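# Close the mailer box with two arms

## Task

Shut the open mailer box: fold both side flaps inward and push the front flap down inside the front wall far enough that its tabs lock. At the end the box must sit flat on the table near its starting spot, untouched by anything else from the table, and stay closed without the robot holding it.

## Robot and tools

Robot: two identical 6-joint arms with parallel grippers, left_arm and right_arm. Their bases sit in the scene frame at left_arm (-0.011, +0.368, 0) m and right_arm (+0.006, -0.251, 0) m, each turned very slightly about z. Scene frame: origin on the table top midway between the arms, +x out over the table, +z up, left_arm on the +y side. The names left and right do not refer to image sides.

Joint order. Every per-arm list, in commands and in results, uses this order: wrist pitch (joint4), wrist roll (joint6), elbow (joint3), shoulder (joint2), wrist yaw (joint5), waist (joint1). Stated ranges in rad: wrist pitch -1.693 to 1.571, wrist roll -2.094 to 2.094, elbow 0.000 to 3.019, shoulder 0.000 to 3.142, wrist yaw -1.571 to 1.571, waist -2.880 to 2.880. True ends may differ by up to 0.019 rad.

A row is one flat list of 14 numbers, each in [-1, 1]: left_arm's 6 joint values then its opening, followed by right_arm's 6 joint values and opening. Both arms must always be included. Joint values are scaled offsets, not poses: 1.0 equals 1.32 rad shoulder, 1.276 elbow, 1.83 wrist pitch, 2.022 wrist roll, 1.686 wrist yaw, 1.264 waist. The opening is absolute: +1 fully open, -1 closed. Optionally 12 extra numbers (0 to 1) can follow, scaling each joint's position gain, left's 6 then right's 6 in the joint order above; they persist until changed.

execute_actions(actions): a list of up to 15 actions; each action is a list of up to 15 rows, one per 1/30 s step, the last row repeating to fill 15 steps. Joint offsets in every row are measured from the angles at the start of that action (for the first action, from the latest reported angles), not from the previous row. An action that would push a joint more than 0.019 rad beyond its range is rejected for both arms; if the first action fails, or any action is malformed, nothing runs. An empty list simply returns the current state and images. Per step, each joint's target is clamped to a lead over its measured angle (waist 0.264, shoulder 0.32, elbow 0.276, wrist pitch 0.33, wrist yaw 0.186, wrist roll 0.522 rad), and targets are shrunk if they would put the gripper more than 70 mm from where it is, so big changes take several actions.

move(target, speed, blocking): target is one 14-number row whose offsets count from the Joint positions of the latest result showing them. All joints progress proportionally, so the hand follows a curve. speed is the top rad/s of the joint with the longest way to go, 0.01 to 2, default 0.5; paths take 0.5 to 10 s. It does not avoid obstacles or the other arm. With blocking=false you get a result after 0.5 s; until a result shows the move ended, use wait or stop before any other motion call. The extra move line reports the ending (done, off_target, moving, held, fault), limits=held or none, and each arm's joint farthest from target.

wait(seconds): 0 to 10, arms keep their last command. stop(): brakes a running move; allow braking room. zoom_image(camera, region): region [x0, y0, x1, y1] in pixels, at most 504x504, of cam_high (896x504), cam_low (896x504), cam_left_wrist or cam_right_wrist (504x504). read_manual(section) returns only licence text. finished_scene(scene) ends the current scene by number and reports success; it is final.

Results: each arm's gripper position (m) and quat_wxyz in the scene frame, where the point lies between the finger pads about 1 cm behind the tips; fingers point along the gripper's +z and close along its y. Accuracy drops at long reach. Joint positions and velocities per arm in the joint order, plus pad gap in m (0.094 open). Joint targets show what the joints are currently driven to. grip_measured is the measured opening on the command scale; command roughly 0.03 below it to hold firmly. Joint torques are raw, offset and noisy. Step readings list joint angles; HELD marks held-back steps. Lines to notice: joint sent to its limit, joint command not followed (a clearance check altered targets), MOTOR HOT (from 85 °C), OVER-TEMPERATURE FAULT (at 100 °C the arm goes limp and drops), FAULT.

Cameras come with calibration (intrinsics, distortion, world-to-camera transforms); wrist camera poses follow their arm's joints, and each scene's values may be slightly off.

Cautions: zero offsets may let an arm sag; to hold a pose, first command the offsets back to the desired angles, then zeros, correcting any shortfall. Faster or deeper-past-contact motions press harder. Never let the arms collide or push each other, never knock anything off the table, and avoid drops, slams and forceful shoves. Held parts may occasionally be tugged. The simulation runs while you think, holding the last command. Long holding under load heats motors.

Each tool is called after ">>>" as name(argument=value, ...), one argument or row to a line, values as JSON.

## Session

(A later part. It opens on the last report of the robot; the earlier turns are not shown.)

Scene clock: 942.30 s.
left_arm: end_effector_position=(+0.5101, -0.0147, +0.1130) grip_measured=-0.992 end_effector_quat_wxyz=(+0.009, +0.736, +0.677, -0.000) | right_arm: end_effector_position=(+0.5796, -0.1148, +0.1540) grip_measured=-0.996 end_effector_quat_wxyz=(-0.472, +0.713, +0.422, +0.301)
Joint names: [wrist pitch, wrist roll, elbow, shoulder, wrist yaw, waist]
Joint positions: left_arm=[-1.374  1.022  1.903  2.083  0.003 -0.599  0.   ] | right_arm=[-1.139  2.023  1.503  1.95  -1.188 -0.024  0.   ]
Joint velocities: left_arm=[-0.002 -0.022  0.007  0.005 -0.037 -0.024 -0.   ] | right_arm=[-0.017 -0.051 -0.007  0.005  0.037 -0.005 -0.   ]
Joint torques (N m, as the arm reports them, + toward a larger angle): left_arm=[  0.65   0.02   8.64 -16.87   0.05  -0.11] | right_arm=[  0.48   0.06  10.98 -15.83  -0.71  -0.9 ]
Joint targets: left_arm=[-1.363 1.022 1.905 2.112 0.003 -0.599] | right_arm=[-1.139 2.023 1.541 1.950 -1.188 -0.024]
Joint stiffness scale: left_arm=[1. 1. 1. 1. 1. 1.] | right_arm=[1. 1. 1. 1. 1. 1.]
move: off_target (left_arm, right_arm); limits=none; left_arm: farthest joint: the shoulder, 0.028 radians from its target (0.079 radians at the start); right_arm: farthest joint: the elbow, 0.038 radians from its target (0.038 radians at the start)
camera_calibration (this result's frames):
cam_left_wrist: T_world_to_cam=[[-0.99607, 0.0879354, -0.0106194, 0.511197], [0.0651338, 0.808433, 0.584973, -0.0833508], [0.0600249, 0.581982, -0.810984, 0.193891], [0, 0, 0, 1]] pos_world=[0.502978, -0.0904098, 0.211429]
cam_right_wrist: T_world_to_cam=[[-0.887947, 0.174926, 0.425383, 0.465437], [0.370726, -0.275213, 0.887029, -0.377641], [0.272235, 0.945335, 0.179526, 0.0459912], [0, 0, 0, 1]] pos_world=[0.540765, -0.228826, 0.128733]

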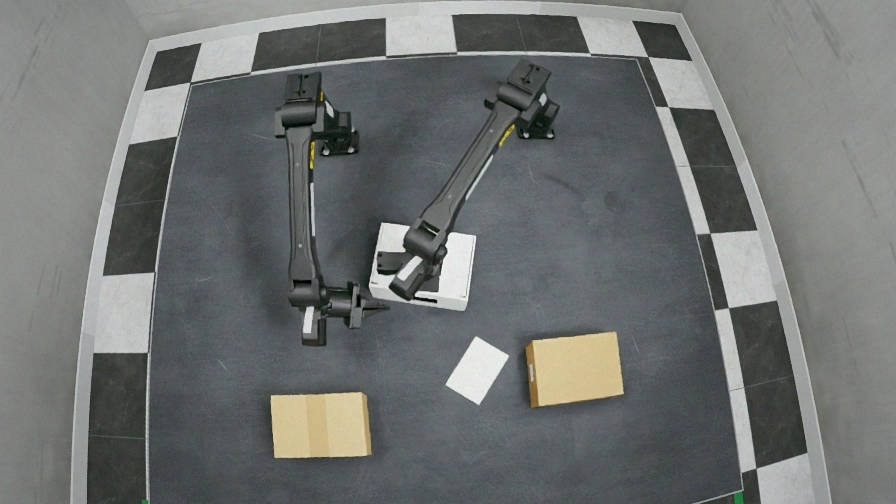

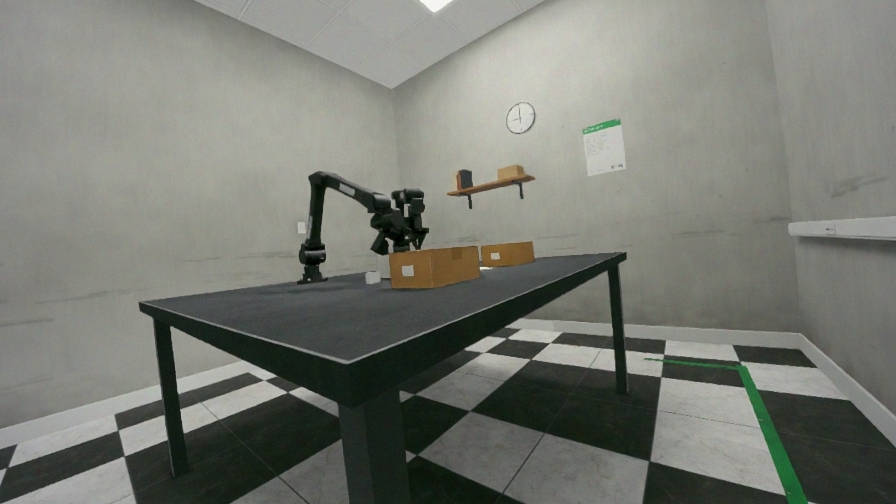

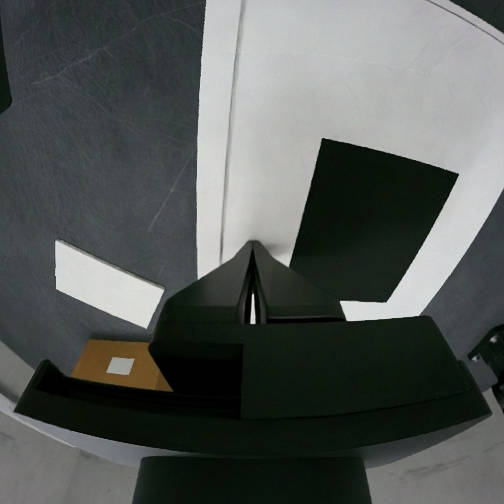

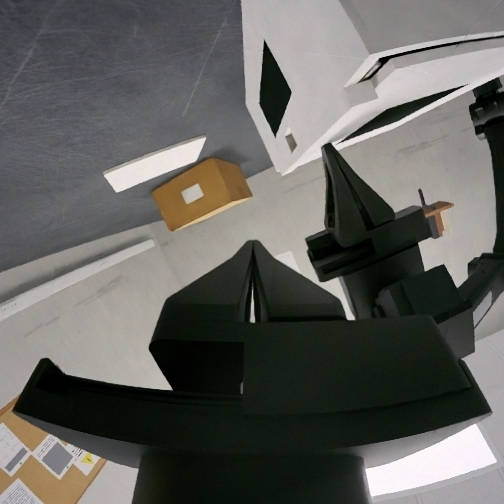

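>>> move(
  target=[0.01,0,0,0.05,0,0,-1,0,0,0.03,0,0,0,-1],
  speed=0.05,
)

>>> move(
  target=[-0.01,0,0.03,-0.06,0,0,-1,0,0,0.03,0,0,0,-1],
  speed=0.08,
)

Scene clock: 950.50 s.
left_arm: end_effector_position=(+0.5101, -0.0146, +0.1118) grip_measured=-0.992 end_effector_quat_wxyz=(+0.008, +0.736, +0.677, -0.000) | right_arm: end_effector_position=(+0.5796, -0.1148, +0.1540) grip_measured=-0.996 end_effector_quat_wxyz=(-0.472, +0.713, +0.422, +0.301)
Joint names: [wrist pitch, wrist roll, elbow, shoulder, wrist yaw, waist]
Joint positions: left_arm=[-1.374  1.022  1.903  2.085  0.003 -0.599  0.   ] | right_arm=[-1.139  2.023  1.503  1.95  -1.188 -0.024  0.   ]
Joint velocities: left_arm=[-0.002  0.066 -0.002 -0.015  0.051 -0.015  0.   ] | right_arm=[ 0.007  0.022 -0.002  0.005  0.022 -0.005 -0.001]
Joint torques (N m, as the arm reports them, + toward a larger angle): left_arm=[  0.97   0.03   8.5  -14.27   0.04  -0.1 ] | right_arm=[  0.61   0.01  11.01 -15.81  -0.71  -0.41]
Joint targets: left_arm=[-1.355 1.022 1.903 2.149 0.003 -0.599] | right_arm=[-1.139 2.023 1.541 1.950 -1.188 -0.024]
Joint stiffness scale: left_arm=[1. 1. 1. 1. 1. 1.] | right_arm=[1. 1. 1. 1. 1. 1.]
move: off_target (left_arm, right_arm); limits=none; left_arm: farthest joint: the shoulder, 0.064 radians from its target (0.066 radians at the start); right_arm: farthest joint: the elbow, 0.038 radians from its target (0.038 radians at the start)
camera_calibration (this result's frames):
cam_left_wrist: T_world_to_cam=[[-0.996085, 0.0879464, -0.00898724, 0.51098], [0.0660348, 0.807774, 0.585782, -0.0832283], [0.0587771, 0.582895, -0.810419, 0.193501], [0, 0, 0, 1]] pos_world=[0.503102, -0.0905002, 0.210163]
cam_right_wrist: T_world_to_cam=[[-0.887947, 0.174926, 0.425383, 0.465437], [0.370726, -0.275213, 0.887029, -0.377641], [0.272235, 0.945335, 0.179526, 0.0459912], [0, 0, 0, 1]] pos_world=[0.540765, -0.228826, 0.128733]

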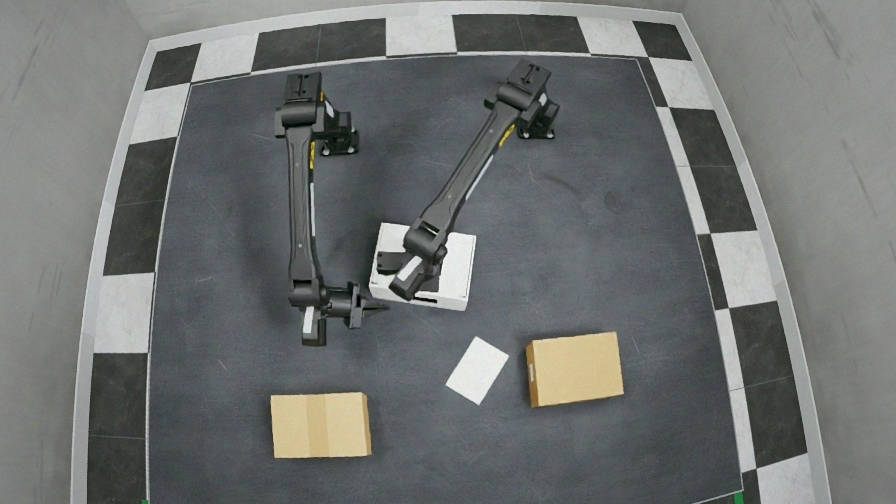

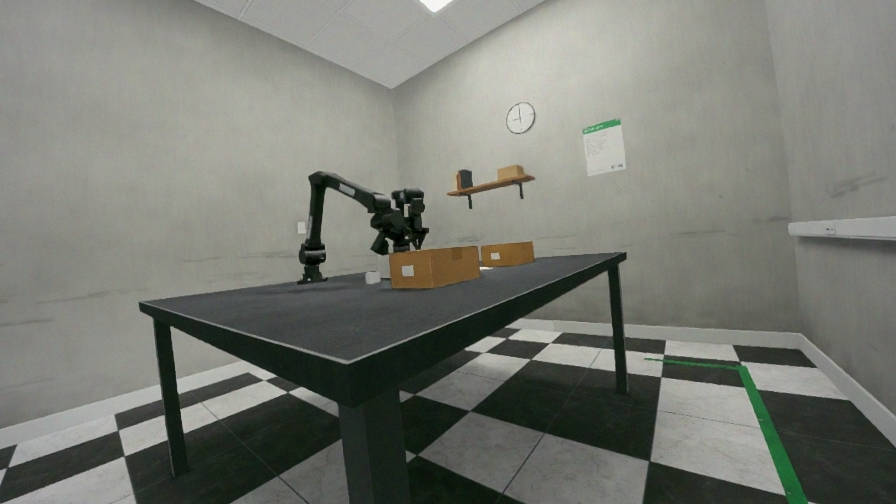

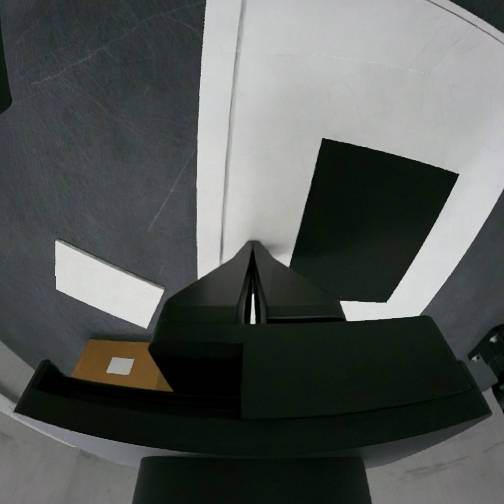

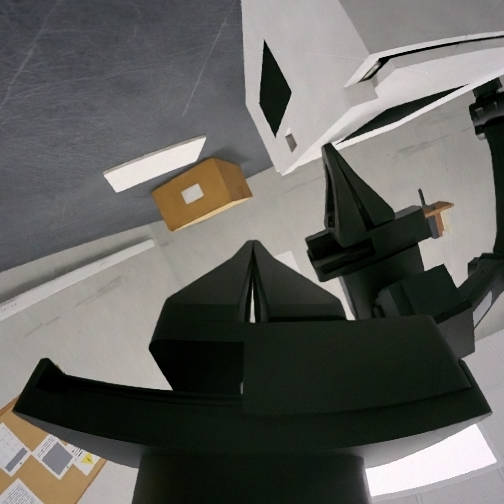

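Scene clock: 951.90 s.
left_arm: end_effector_position=(+0.5082, -0.0132, +0.1389) grip_measured=-0.992 end_effector_quat_wxyz=(+0.024, +0.736, +0.677, +0.003) | right_arm: end_effector_position=(+0.5796, -0.1148, +0.1540) grip_measured=-0.996 end_effector_quat_wxyz=(-0.472, +0.713, +0.422, +0.301)
Joint names: [wrist pitch, wrist roll, elbow, shoulder, wrist yaw, waist]
Joint positions: left_arm=[-1.384  1.022  1.903  2.042  0.003 -0.599  0.   ] | right_arm=[-1.139  2.023  1.503  1.95  -1.188 -0.024  0.   ]
Joint velocities: left_arm=[-0.007 -0.007 -0.007 -0.005 -0.007 -0.015 -0.   ] | right_arm=[-0.007 -0.007 -0.007  0.005  0.022 -0.005  0.001]
Joint torques (N m, as the arm reports them, + toward a larger angle): left_arm=[ -0.18   0.02  11.82 -21.3    0.04  -0.14] | right_arm=[  0.56   0.05  11.01 -15.96  -0.72  -0.57]
Joint targets: left_arm=[-1.392 1.022 1.941 2.006 0.003 -0.599] | right_arm=[-1.139 2.023 1.541 1.950 -1.188 -0.024]
Joint stiffness scale: left_arm=[1. 1. 1. 1. 1. 1.] | right_arm=[1. 1. 1. 1. 1. 1.]
move: off_target (left_arm, right_arm); limits=none; left_arm: farthest joint: the elbow, 0.038 radians from its target (0.038 radians at the start); right_arm: farthest joint: the elbow, 0.038 radians from its target (0.038 radians at the start)
camera_calibration (this result's frames):
cam_left_wrist: T_world_to_cam=[[-0.995475, 0.0875004, -0.0370517, 0.512751], [0.0507137, 0.818987, 0.571566, -0.0901752], [0.0803571, 0.567101, -0.819719, 0.204817], [0, 0, 0, 1]] pos_world=[0.498546, -0.0871656, 0.238432]
cam_right_wrist: T_world_to_cam=[[-0.887947, 0.174926, 0.425383, 0.465437], [0.370726, -0.275213, 0.887029, -0.377641], [0.272235, 0.945335, 0.179526, 0.0459912], [0, 0, 0, 1]] pos_world=[0.540765, -0.228826, 0.128733]

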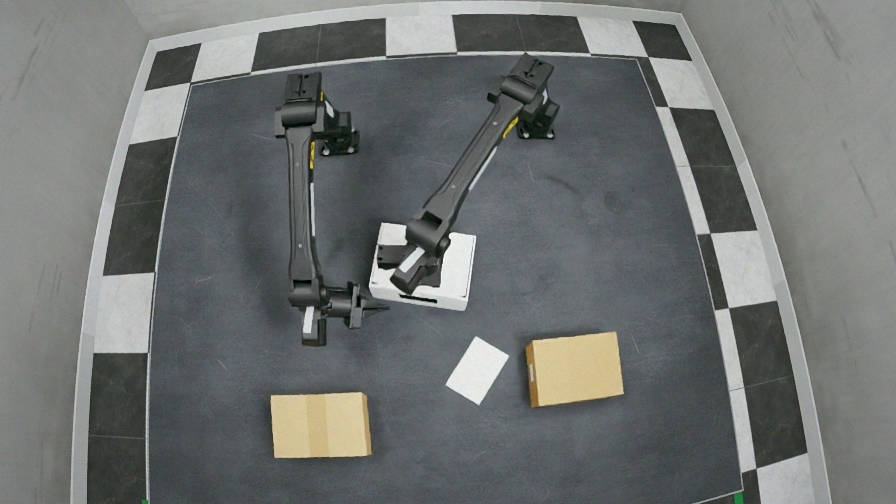

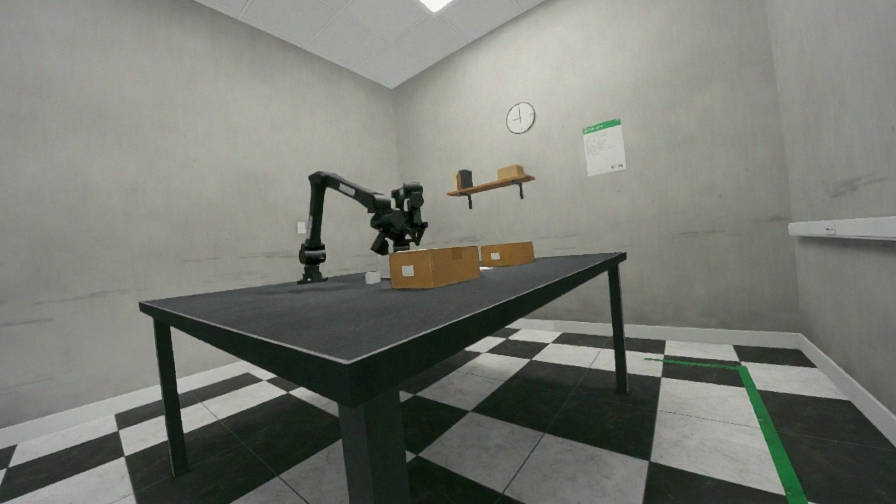

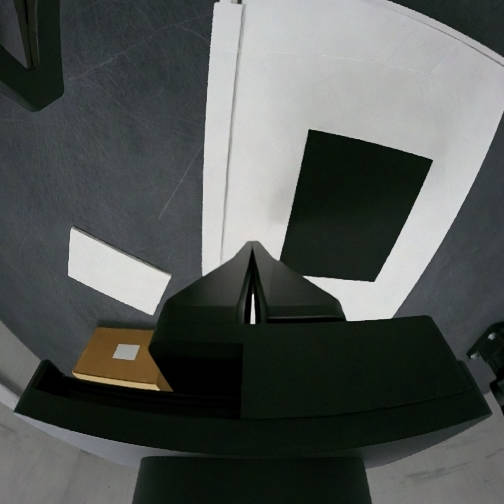

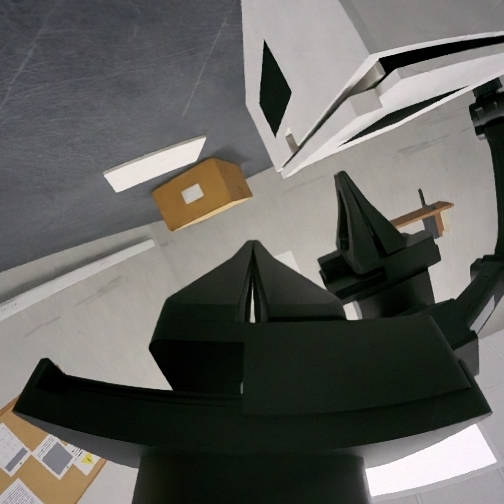

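>>> move(
  target=[-0.1,0,-0.2,-0.35,0,0.25,-1,-0.155,-1,0.035,-0.23,0.705,0.1,-1],
  speed=0.8,
)

Scene clock: 982.70 s.
left_arm: end_effector_position=(+0.4597, +0.2121, +0.2762) grip_measured=-0.992 end_effector_quat_wxyz=(+0.024, +0.621, +0.784, +0.007) | right_arm: end_effector_position=(+0.5064, -0.2148, +0.2002) grip_measured=-0.996 end_effector_quat_wxyz=(+0.006, -0.030, +1.000, +0.002)
Joint names: [wrist pitch, wrist roll, elbow, shoulder, wrist yaw, waist]
Joint positions: left_arm=[-1.561  1.022  1.643  1.604  0.003 -0.286  0.   ] | right_arm=[-1.411  0.013  1.506  1.654 -0.003  0.088  0.   ]
Joint velocities: left_arm=[ 0.002  0.007  0.007  0.024  0.051 -0.005  0.001] | right_arm=[ 0.022 -0.007 -0.002  0.005  0.007  0.015  0.   ]
Joint torques (N m, as the arm reports them, + toward a larger angle): left_arm=[ -0.12   0.02   9.07 -15.2    0.04   0.05] | right_arm=[  0.25  -0.15  12.15 -13.71   0.04   1.34]
Joint targets: left_arm=[-1.567 1.022 1.648 1.579 0.003 -0.283] | right_arm=[-1.422 0.001 1.548 1.646 0.001 0.102]
Joint stiffness scale: left_arm=[1. 1. 1. 1. 1. 1.] | right_arm=[1. 1. 1. 1. 1. 1.]
move: off_target (left_arm, right_arm); limits=none; left_arm: farthest joint: the shoulder, 0.024 radians from its target (0.462 radians at the start); right_arm: farthest joint: the elbow, 0.042 radians from its target (0.045 radians at the start)
camera_calibration (this result's frames):
cam_left_wrist: T_world_to_cam=[[-0.973784, -0.224219, -0.0383563, 0.506411], [-0.205515, 0.794889, 0.57089, -0.22766], [-0.0975156, 0.563806, -0.82013, 0.276111], [0, 0, 0, 1]] pos_world=[0.473273, 0.138839, 0.37584]
cam_right_wrist: T_world_to_cam=[[0.0618463, -0.997862, 0.0211425, -0.253756], [-0.824013, -0.0390956, 0.56522, 0.301172], [-0.563185, -0.0523785, -0.824669, 0.561998], [0, 0, 0, 1]] pos_world=[0.580373, -0.212002, 0.298599]

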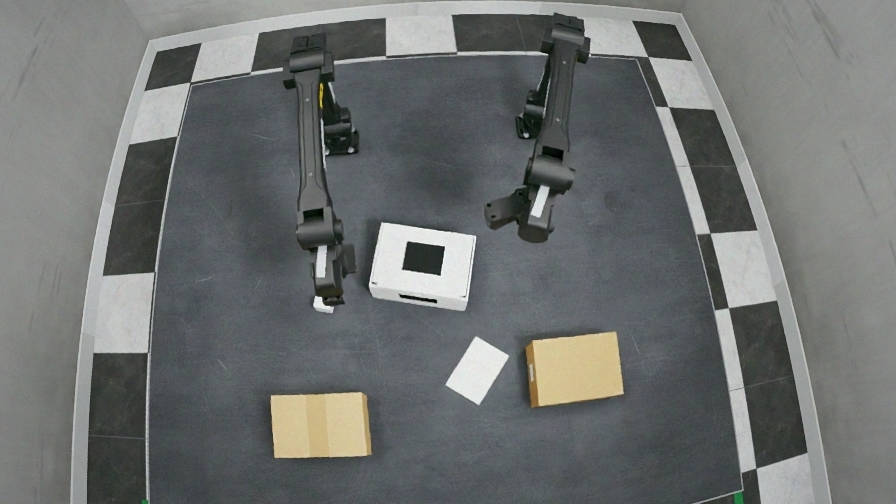

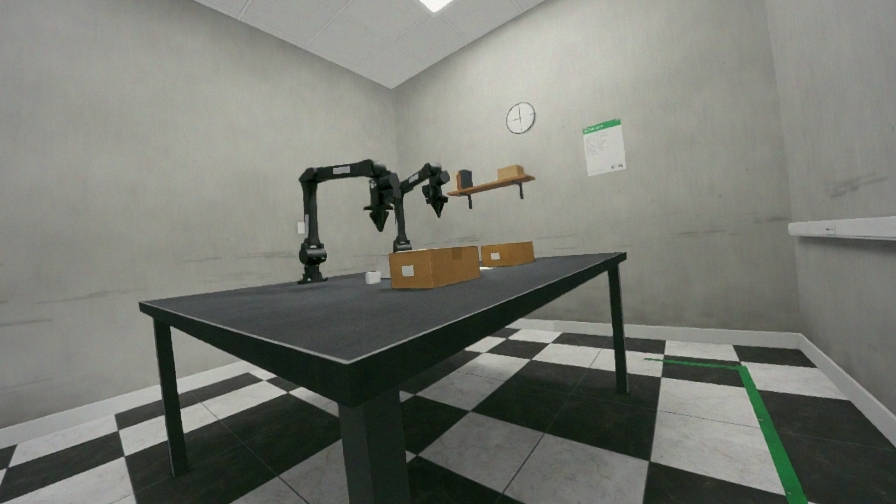

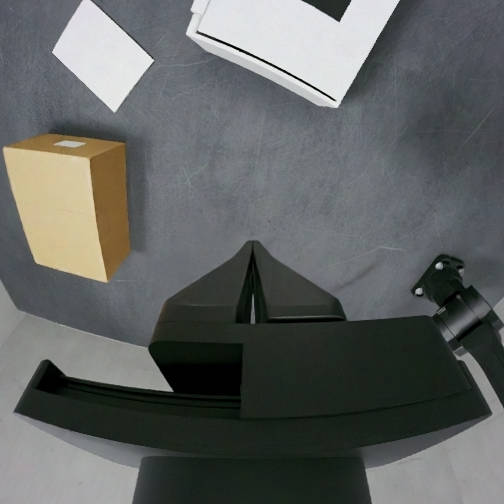

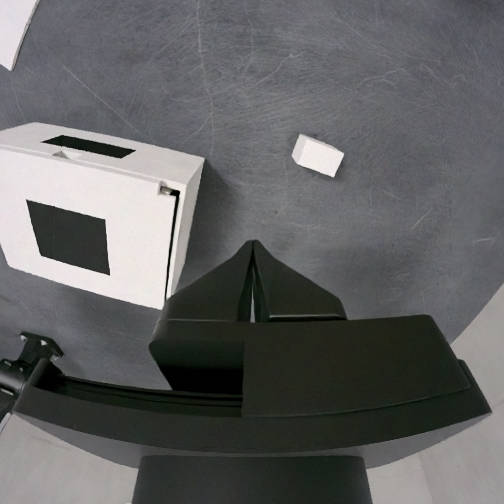

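>>> move(
  target=[0,0,0.03,0,0,0,-1,0.178,0.887,-0.2,0.055,0,0.03,1],
  speed=0.8,
)

>>> move(
  target=[0,0,0.03,0,0,0,-1,0,0,0.025,0,0,0.165,1],
  speed=0.08,
)

Scene clock: 998.13 s.
left_arm: end_effector_position=(+0.4589, +0.2124, +0.2747) grip_measured=-0.992 end_effector_quat_wxyz=(+0.022, +0.621, +0.784, +0.006) | right_arm: end_effector_position=(+0.4899, -0.2051, +0.0775) grip_measured=+1.000 end_effector_quat_wxyz=(+0.000, +0.751, +0.660, +0.003)
Joint names: [wrist pitch, wrist roll, elbow, shoulder, wrist yaw, waist]
Joint positions: left_arm=[-1.561  1.022  1.639  1.604  0.003 -0.286  0.   ] | right_arm=[-1.098  1.795  1.248  1.715 -0.003  0.111  0.094]
Joint velocities: left_arm=[ 0.002 -0.007 -0.012  0.005  0.022  0.015  0.001] | right_arm=[ 0.017  0.022 -0.002 -0.015  0.037  0.005  0.   ]
Joint torques (N m, as the arm reports them, + toward a larger angle): left_arm=[  0.19   0.02  12.26 -13.19   0.04  -0.12] | right_arm=[  1.36   0.19   8.11 -12.35  -0.02   0.78]
Joint targets: left_arm=[-1.561 1.022 1.681 1.604 0.003 -0.286] | right_arm=[-1.086 1.807 1.251 1.726 -0.003 0.126]
Joint stiffness scale: left_arm=[1. 1. 1. 1. 1. 1.] | right_arm=[1. 1. 1. 1. 1. 1.]
move: off_target (left_arm); limits=none; left_arm: farthest joint: the elbow, 0.042 radians from its target (0.038 radians at the start); right_arm: farthest joint: the waist, 0.015 radians from its target (0.038 radians at the start)
camera_calibration (this result's frames):
cam_left_wrist: T_world_to_cam=[[-0.973917, -0.224176, -0.0350946, 0.504755], [-0.203443, 0.794207, 0.572578, -0.228465], [-0.100486, 0.564783, -0.819099, 0.275515], [0, 0, 0, 1]] pos_world=[0.472795, 0.138996, 0.374202]
cam_right_wrist: T_world_to_cam=[[-0.991885, 0.125587, 0.019798, 0.506347], [0.113841, 0.807981, 0.578106, 0.0705441], [0.0566061, 0.575669, -0.815721, 0.27645], [0, 0, 0, 1]] pos_world=[0.478558, -0.279733, 0.1747]

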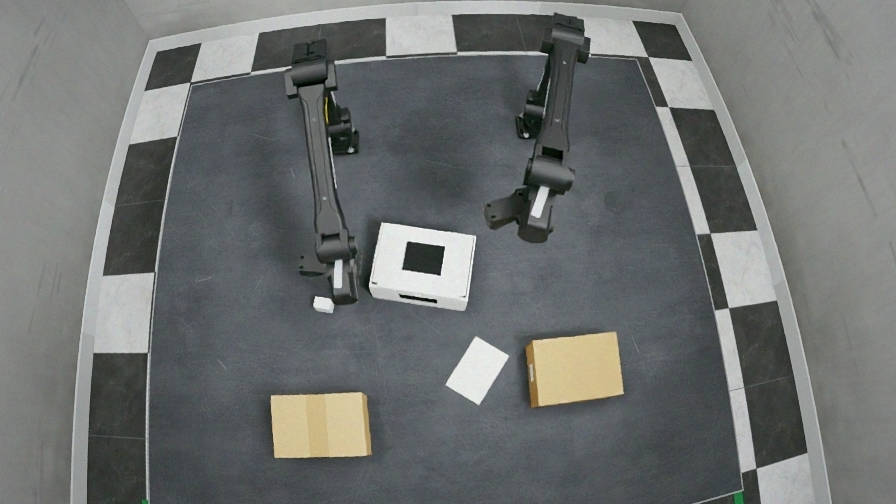

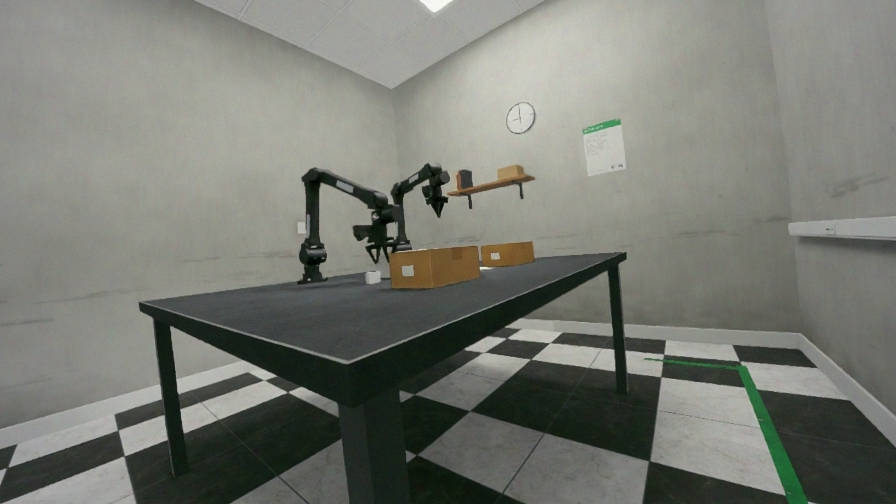

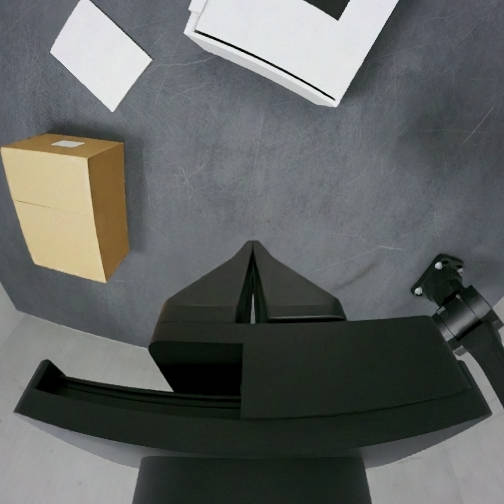

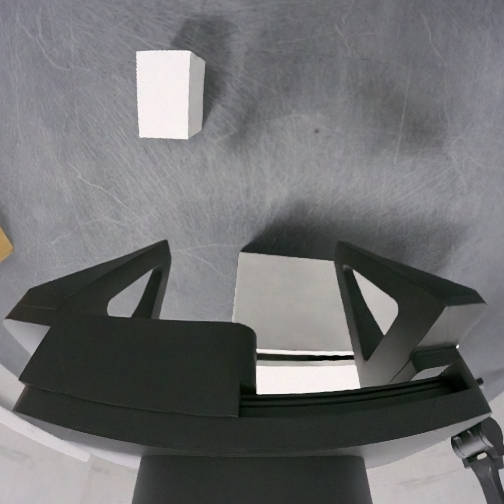

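Scene clock: 1001.10 s.
left_arm: end_effector_position=(+0.4581, +0.2126, +0.2734) grip_measured=-0.992 end_effector_quat_wxyz=(+0.020, +0.621, +0.784, +0.006) | right_arm: end_effector_position=(+0.4734, -0.1177, +0.0775) grip_measured=+1.000 end_effector_quat_wxyz=(+0.003, +0.687, +0.727, +0.001)
Joint names: [wrist pitch, wrist roll, elbow, shoulder, wrist yaw, waist]
Joint positions: left_arm=[-1.561  1.022  1.636  1.604  0.003 -0.286  0.   ] | right_arm=[-1.098  1.794  1.248  1.715  0.003  0.296  0.094]
Joint velocities: left_arm=[-0.002  0.022  0.002 -0.024 -0.066  0.005 -0.   ] | right_arm=[ 0.007 -0.081 -0.012 -0.005 -0.066  0.015  0.   ]
Joint torques (N m, as the arm reports them, + toward a larger angle): left_arm=[  0.19   0.02  12.16 -13.24   0.04  -0.11] | right_arm=[  0.68   0.01  10.54 -12.72  -0.27   1.66]
Joint targets: left_arm=[-1.561 1.022 1.677 1.604 0.003 -0.286] | right_arm=[-1.098 1.795 1.280 1.715 -0.003 0.319]
Joint stiffness scale: left_arm=[1. 1. 1. 1. 1. 1.] | right_arm=[1. 1. 1. 1. 1. 1.]
move: off_target (left_arm, right_arm); limits=none; left_arm: farthest joint: the elbow, 0.042 radians from its target (0.038 radians at the start); right_arm: farthest joint: the elbow, 0.032 radians from its target (0.032 radians at the start)
camera_calibration (this result's frames):
cam_left_wrist: T_world_to_cam=[[-0.974026, -0.22414, -0.0321587, 0.503264], [-0.201573, 0.793592, 0.57409, -0.229185], [-0.103155, 0.565661, -0.81816, 0.274975], [0, 0, 0, 1]] pos_world=[0.47236, 0.139139, 0.372731]
cam_right_wrist: T_world_to_cam=[[-0.998026, -0.0600238, 0.0184603, 0.460149], [-0.0386216, 0.818471, 0.573249, 0.0756373], [-0.0495178, 0.571405, -0.819173, 0.277107], [0, 0, 0, 1]] pos_world=[0.475884, -0.192627, 0.175145]

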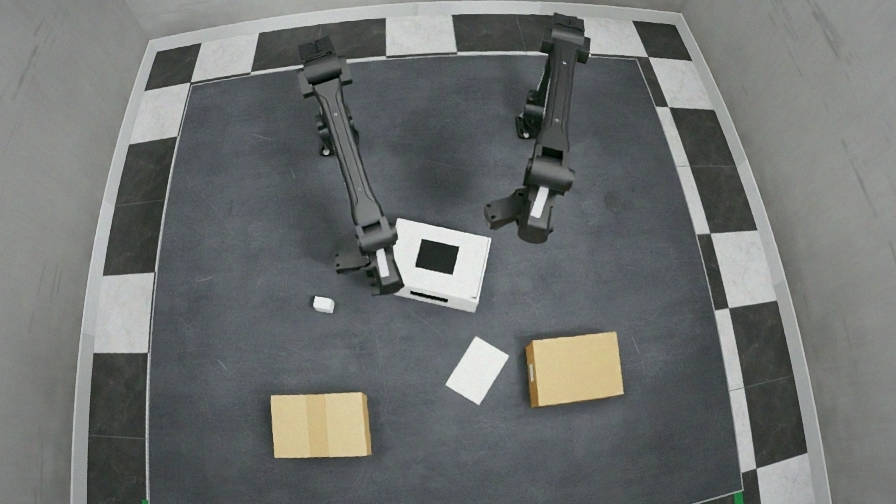

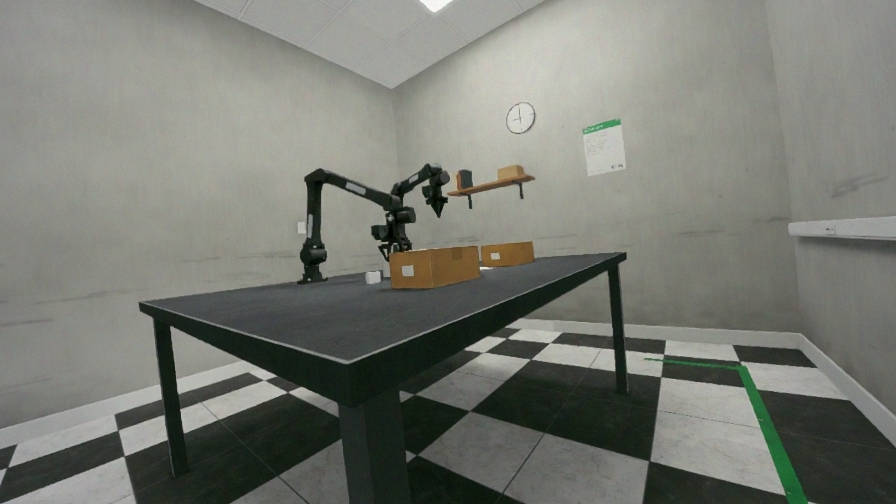

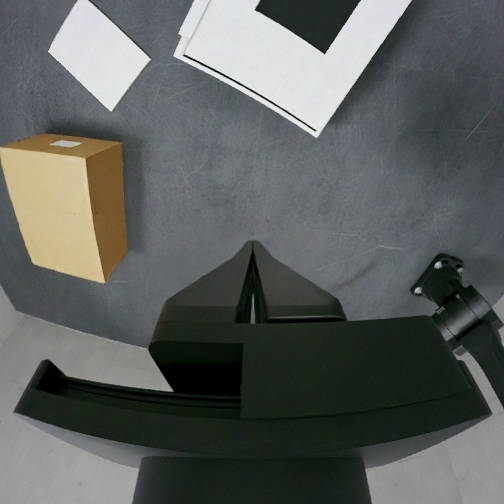

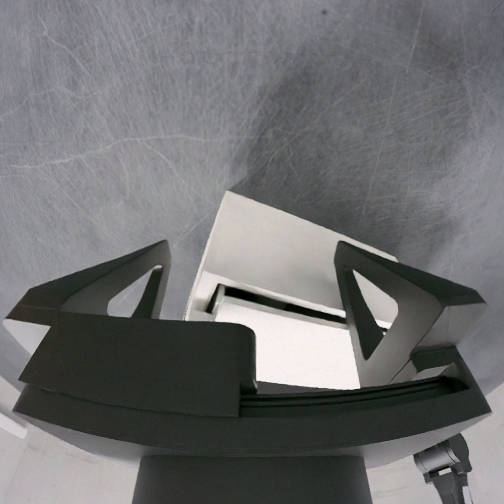

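>>> move(
  target=[0,0,0.03,0,0,0,-1,0,0,0.025,0,0,-0.09,1],
  speed=0.3,
)

>>> move(
  target=[0,0,0.03,0,0,0,-1,0.041,0,-0.35,-0.29,0,0,-1],
)

>>> move(
  target=[0,0,0.03,0,0,0,-1,0,0.12,0.025,0,0,0.35,-1],
)

Scene clock: 1018.03 s.
left_arm: end_effector_position=(+0.4580, +0.2127, +0.2731) grip_measured=-0.992 end_effector_quat_wxyz=(+0.020, +0.621, +0.784, +0.006) | right_arm: end_effector_position=(+0.4855, -0.1714, +0.0775) grip_measured=+1.000 end_effector_quat_wxyz=(+0.003, +0.726, +0.687, +0.001)
Joint names: [wrist pitch, wrist roll, elbow, shoulder, wrist yaw, waist]
Joint positions: left_arm=[-1.561  1.022  1.635  1.604  0.003 -0.286  0.   ] | right_arm=[-1.098  1.794  1.248  1.715  0.004  0.183  0.094]
Joint velocities: left_arm=[ 0.002  0.051 -0.007 -0.005 -0.051 -0.024 -0.   ] | right_arm=[ 0.017  0.081 -0.007 -0.005  0.022  0.005  0.   ]
Joint torques (N m, as the arm reports them, + toward a larger angle): left_arm=[  0.19   0.01  11.99 -13.23   0.04  -0.17] | right_arm=[  0.67  -0.04  10.65 -12.49   0.02  -0.21]
Joint targets: left_arm=[-1.561 1.022 1.674 1.604 0.003 -0.286] | right_arm=[-1.098 1.794 1.280 1.715 0.003 0.182]
Joint stiffness scale: left_arm=[1. 1. 1. 1. 1. 1.] | right_arm=[1. 1. 1. 1. 1. 1.]
move: off_target (left_arm, right_arm); limits=none; left_arm: farthest joint: the elbow, 0.039 radians from its target (0.039 radians at the start); right_arm: farthest joint: the elbow, 0.032 radians from its target (0.032 radians at the start)
camera_calibration (this result's frames):
cam_left_wrist: T_world_to_cam=[[-0.974049, -0.224132, -0.0315063, 0.502933], [-0.201157, 0.793455, 0.574425, -0.229345], [-0.103748, 0.565856, -0.81795, 0.274854], [0, 0, 0, 1]] pos_world=[0.472263, 0.139171, 0.372404]
cam_right_wrist: T_world_to_cam=[[-0.998437, 0.0528396, 0.01821, 0.488578], [0.0537426, 0.818256, 0.572336, 0.0752263], [0.0153416, 0.57242, -0.819817, 0.277112], [0, 0, 0, 1]] pos_world=[0.479521, -0.245995, 0.175229]

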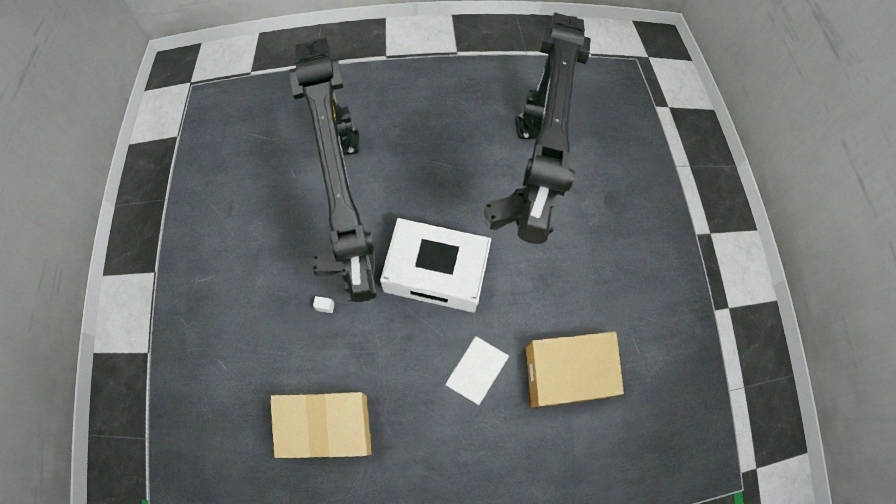

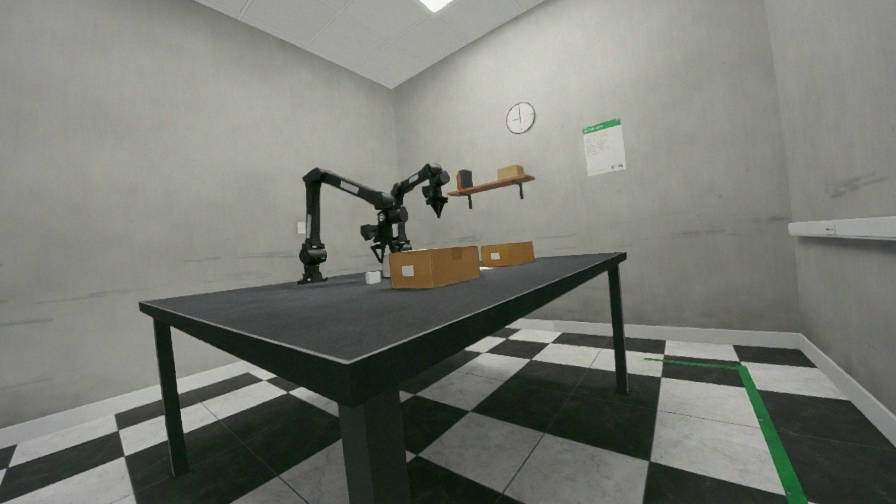

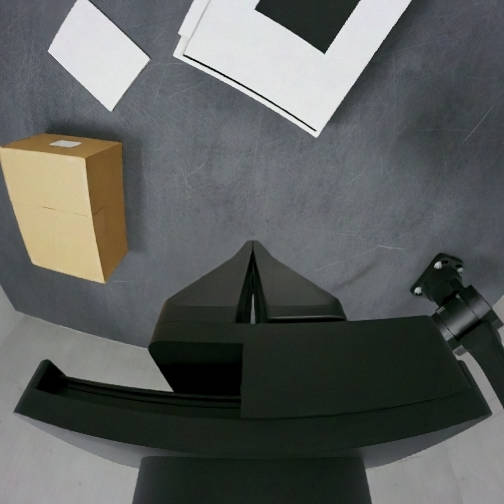

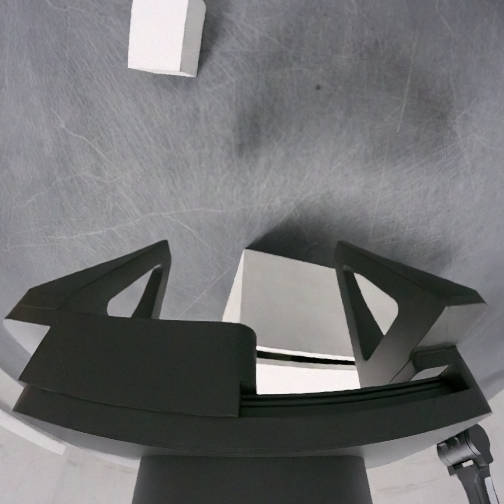

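Scene clock: 1019.43 s.
left_arm: end_effector_position=(+0.4574, +0.2129, +0.2720) grip_measured=-0.992 end_effector_quat_wxyz=(+0.019, +0.621, +0.784, +0.005) | right_arm: end_effector_position=(+0.3279, -0.1981, +0.0725) grip_measured=-0.996 end_effector_quat_wxyz=(+0.001, +0.726, +0.687, -0.003)
Joint names: [wrist pitch, wrist roll, elbow, shoulder, wrist yaw, waist]
Joint positions: left_arm=[-1.561  1.022  1.632  1.604  0.003 -0.286  0.   ] | right_arm=[-1.035  1.794  0.795  1.335  0.004  0.183  0.   ]
Joint velocities: left_arm=[-0.002  0.022 -0.007  0.005 -0.022  0.005 -0.001] | right_arm=[-0.007  0.007 -0.017 -0.015 -0.051  0.005 -0.   ]
Joint torques (N m, as the arm reports them, + toward a larger angle): left_arm=[  0.17   0.02  12.08 -13.17   0.04  -0.09] | right_arm=[ 1.19  0.03  8.29 -7.52  0.02 -0.4 ]
Joint targets: left_arm=[-1.561 1.022 1.673 1.604 0.003 -0.286] | right_arm=[-1.023 1.794 0.801 1.332 0.004 0.183]
Joint stiffness scale: left_arm=[1. 1. 1. 1. 1. 1.] | right_arm=[1. 1. 1. 1. 1. 1.]
move: off_target (left_arm); limits=none; left_arm: farthest joint: the elbow, 0.041 radians from its target (0.038 radians at the start); right_arm: farthest joint: the wrist pitch, 0.012 radians from its target (0.075 radians at the start)
camera_calibration (this result's frames):
cam_left_wrist: T_world_to_cam=[[-0.974126, -0.224107, -0.0292224, 0.501774], [-0.199698, 0.792975, 0.575596, -0.229903], [-0.105822, 0.566539, -0.817212, 0.274429], [0, 0, 0, 1]] pos_world=[0.471921, 0.139283, 0.371261]
cam_right_wrist: T_world_to_cam=[[-0.998232, 0.0528743, 0.0271412, 0.331991], [0.0589011, 0.819129, 0.570577, 0.106993], [0.0079367, 0.571167, -0.820796, 0.292974], [0, 0, 0, 1]] pos_world=[0.322777, -0.272532, 0.170414]

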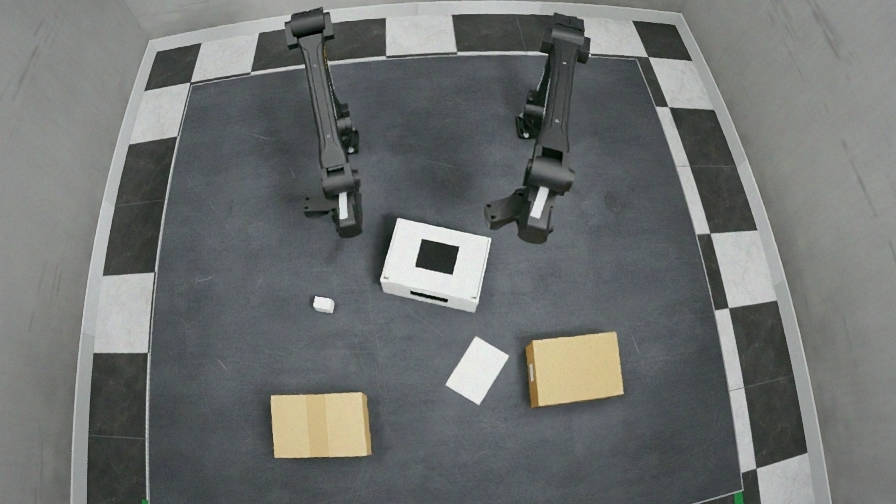

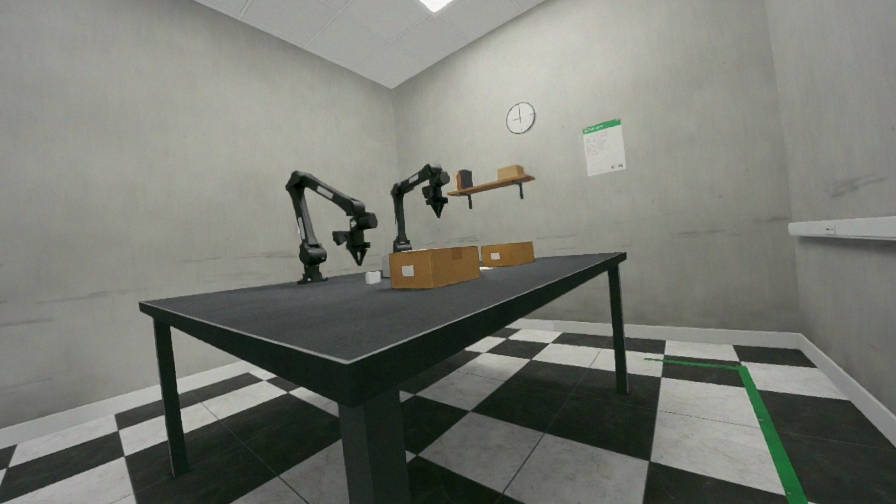

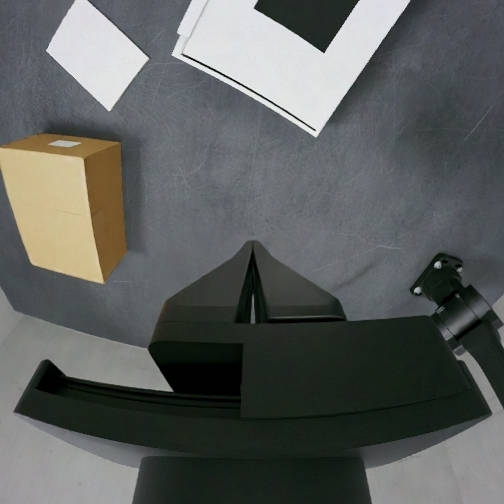

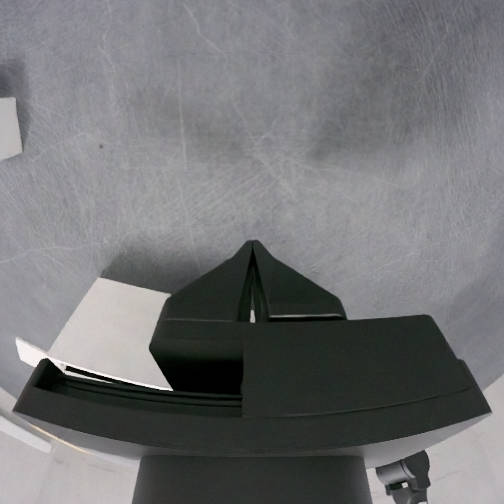

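Scene clock: 1021.03 s.
left_arm: end_effector_position=(+0.4569, +0.2130, +0.2711) grip_measured=-0.992 end_effector_quat_wxyz=(+0.018, +0.621, +0.784, +0.005) | right_arm: end_effector_position=(+0.2751, -0.0669, +0.0725) grip_measured=-0.996 end_effector_quat_wxyz=(+0.002, +0.652, +0.758, -0.002)
Joint names: [wrist pitch, wrist roll, elbow, shoulder, wrist yaw, waist]
Joint positions: left_arm=[-1.561  1.022  1.63   1.604  0.003 -0.286  0.   ] | right_arm=[-1.035  2.024  0.795  1.335  0.004  0.62   0.   ]
Joint velocities: left_arm=[ 0.002  0.007  0.002 -0.005 -0.007  0.005  0.001] | right_arm=[ 0.007 -0.066  0.007 -0.015 -0.022  0.015 -0.001]
Joint torques (N m, as the arm reports them, + toward a larger angle): left_arm=[  0.18   0.02  12.09 -13.17   0.05  -0.16] | right_arm=[ 0.59  0.14 10.15 -7.6  -0.02  0.15]
Joint targets: left_arm=[-1.561 1.022 1.671 1.604 0.003 -0.286] | right_arm=[-1.035 2.036 0.827 1.335 0.004 0.625]
Joint stiffness scale: left_arm=[1. 1. 1. 1. 1. 1.] | right_arm=[1. 1. 1. 1. 1. 1.]
move: off_target (left_arm, right_arm); limits=none; left_arm: farthest joint: the elbow, 0.040 radians from its target (0.038 radians at the start); right_arm: farthest joint: the elbow, 0.032 radians from its target (0.032 radians at the start)
camera_calibration (this result's frames):
cam_left_wrist: T_world_to_cam=[[-0.974188, -0.224086, -0.0272647, 0.50078], [-0.198446, 0.792563, 0.576596, -0.230379], [-0.107598, 0.567123, -0.816575, 0.274062], [0, 0, 0, 1]] pos_world=[0.471625, 0.139381, 0.370281]
cam_right_wrist: T_world_to_cam=[[-0.98786, -0.153174, 0.0259115, 0.255811], [-0.111255, 0.813967, 0.570158, 0.0491736], [-0.108424, 0.560353, -0.821126, 0.2498], [0, 0, 0, 1]] pos_world=[0.28526, -0.140818, 0.170452]

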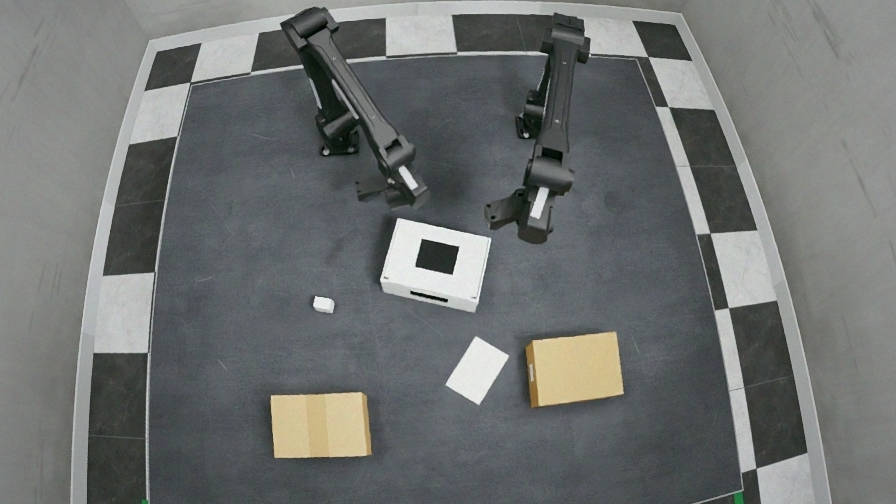

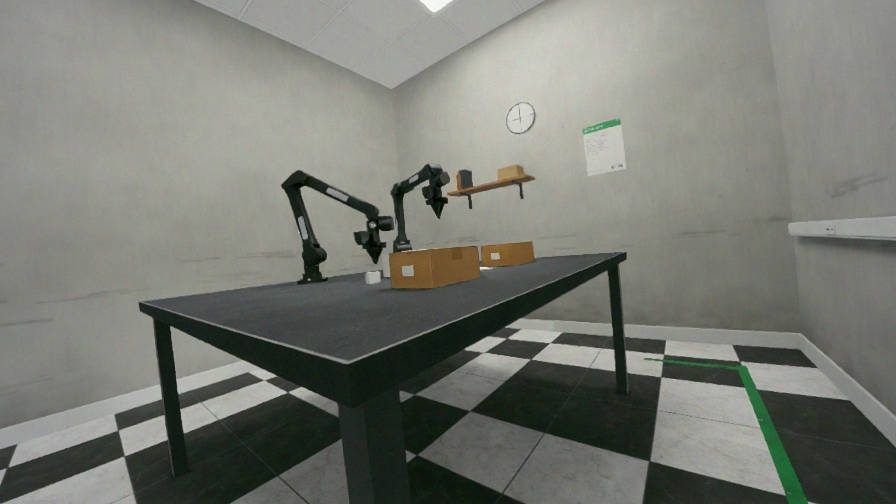

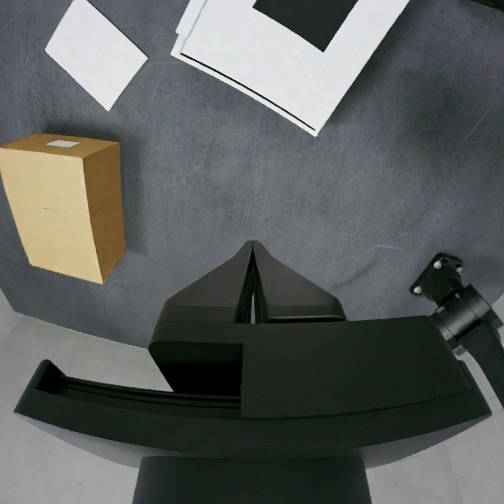

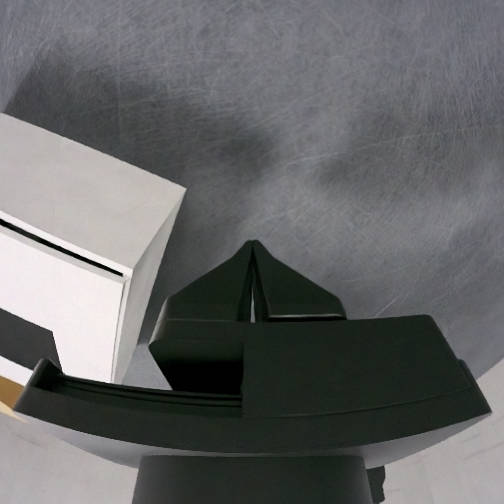

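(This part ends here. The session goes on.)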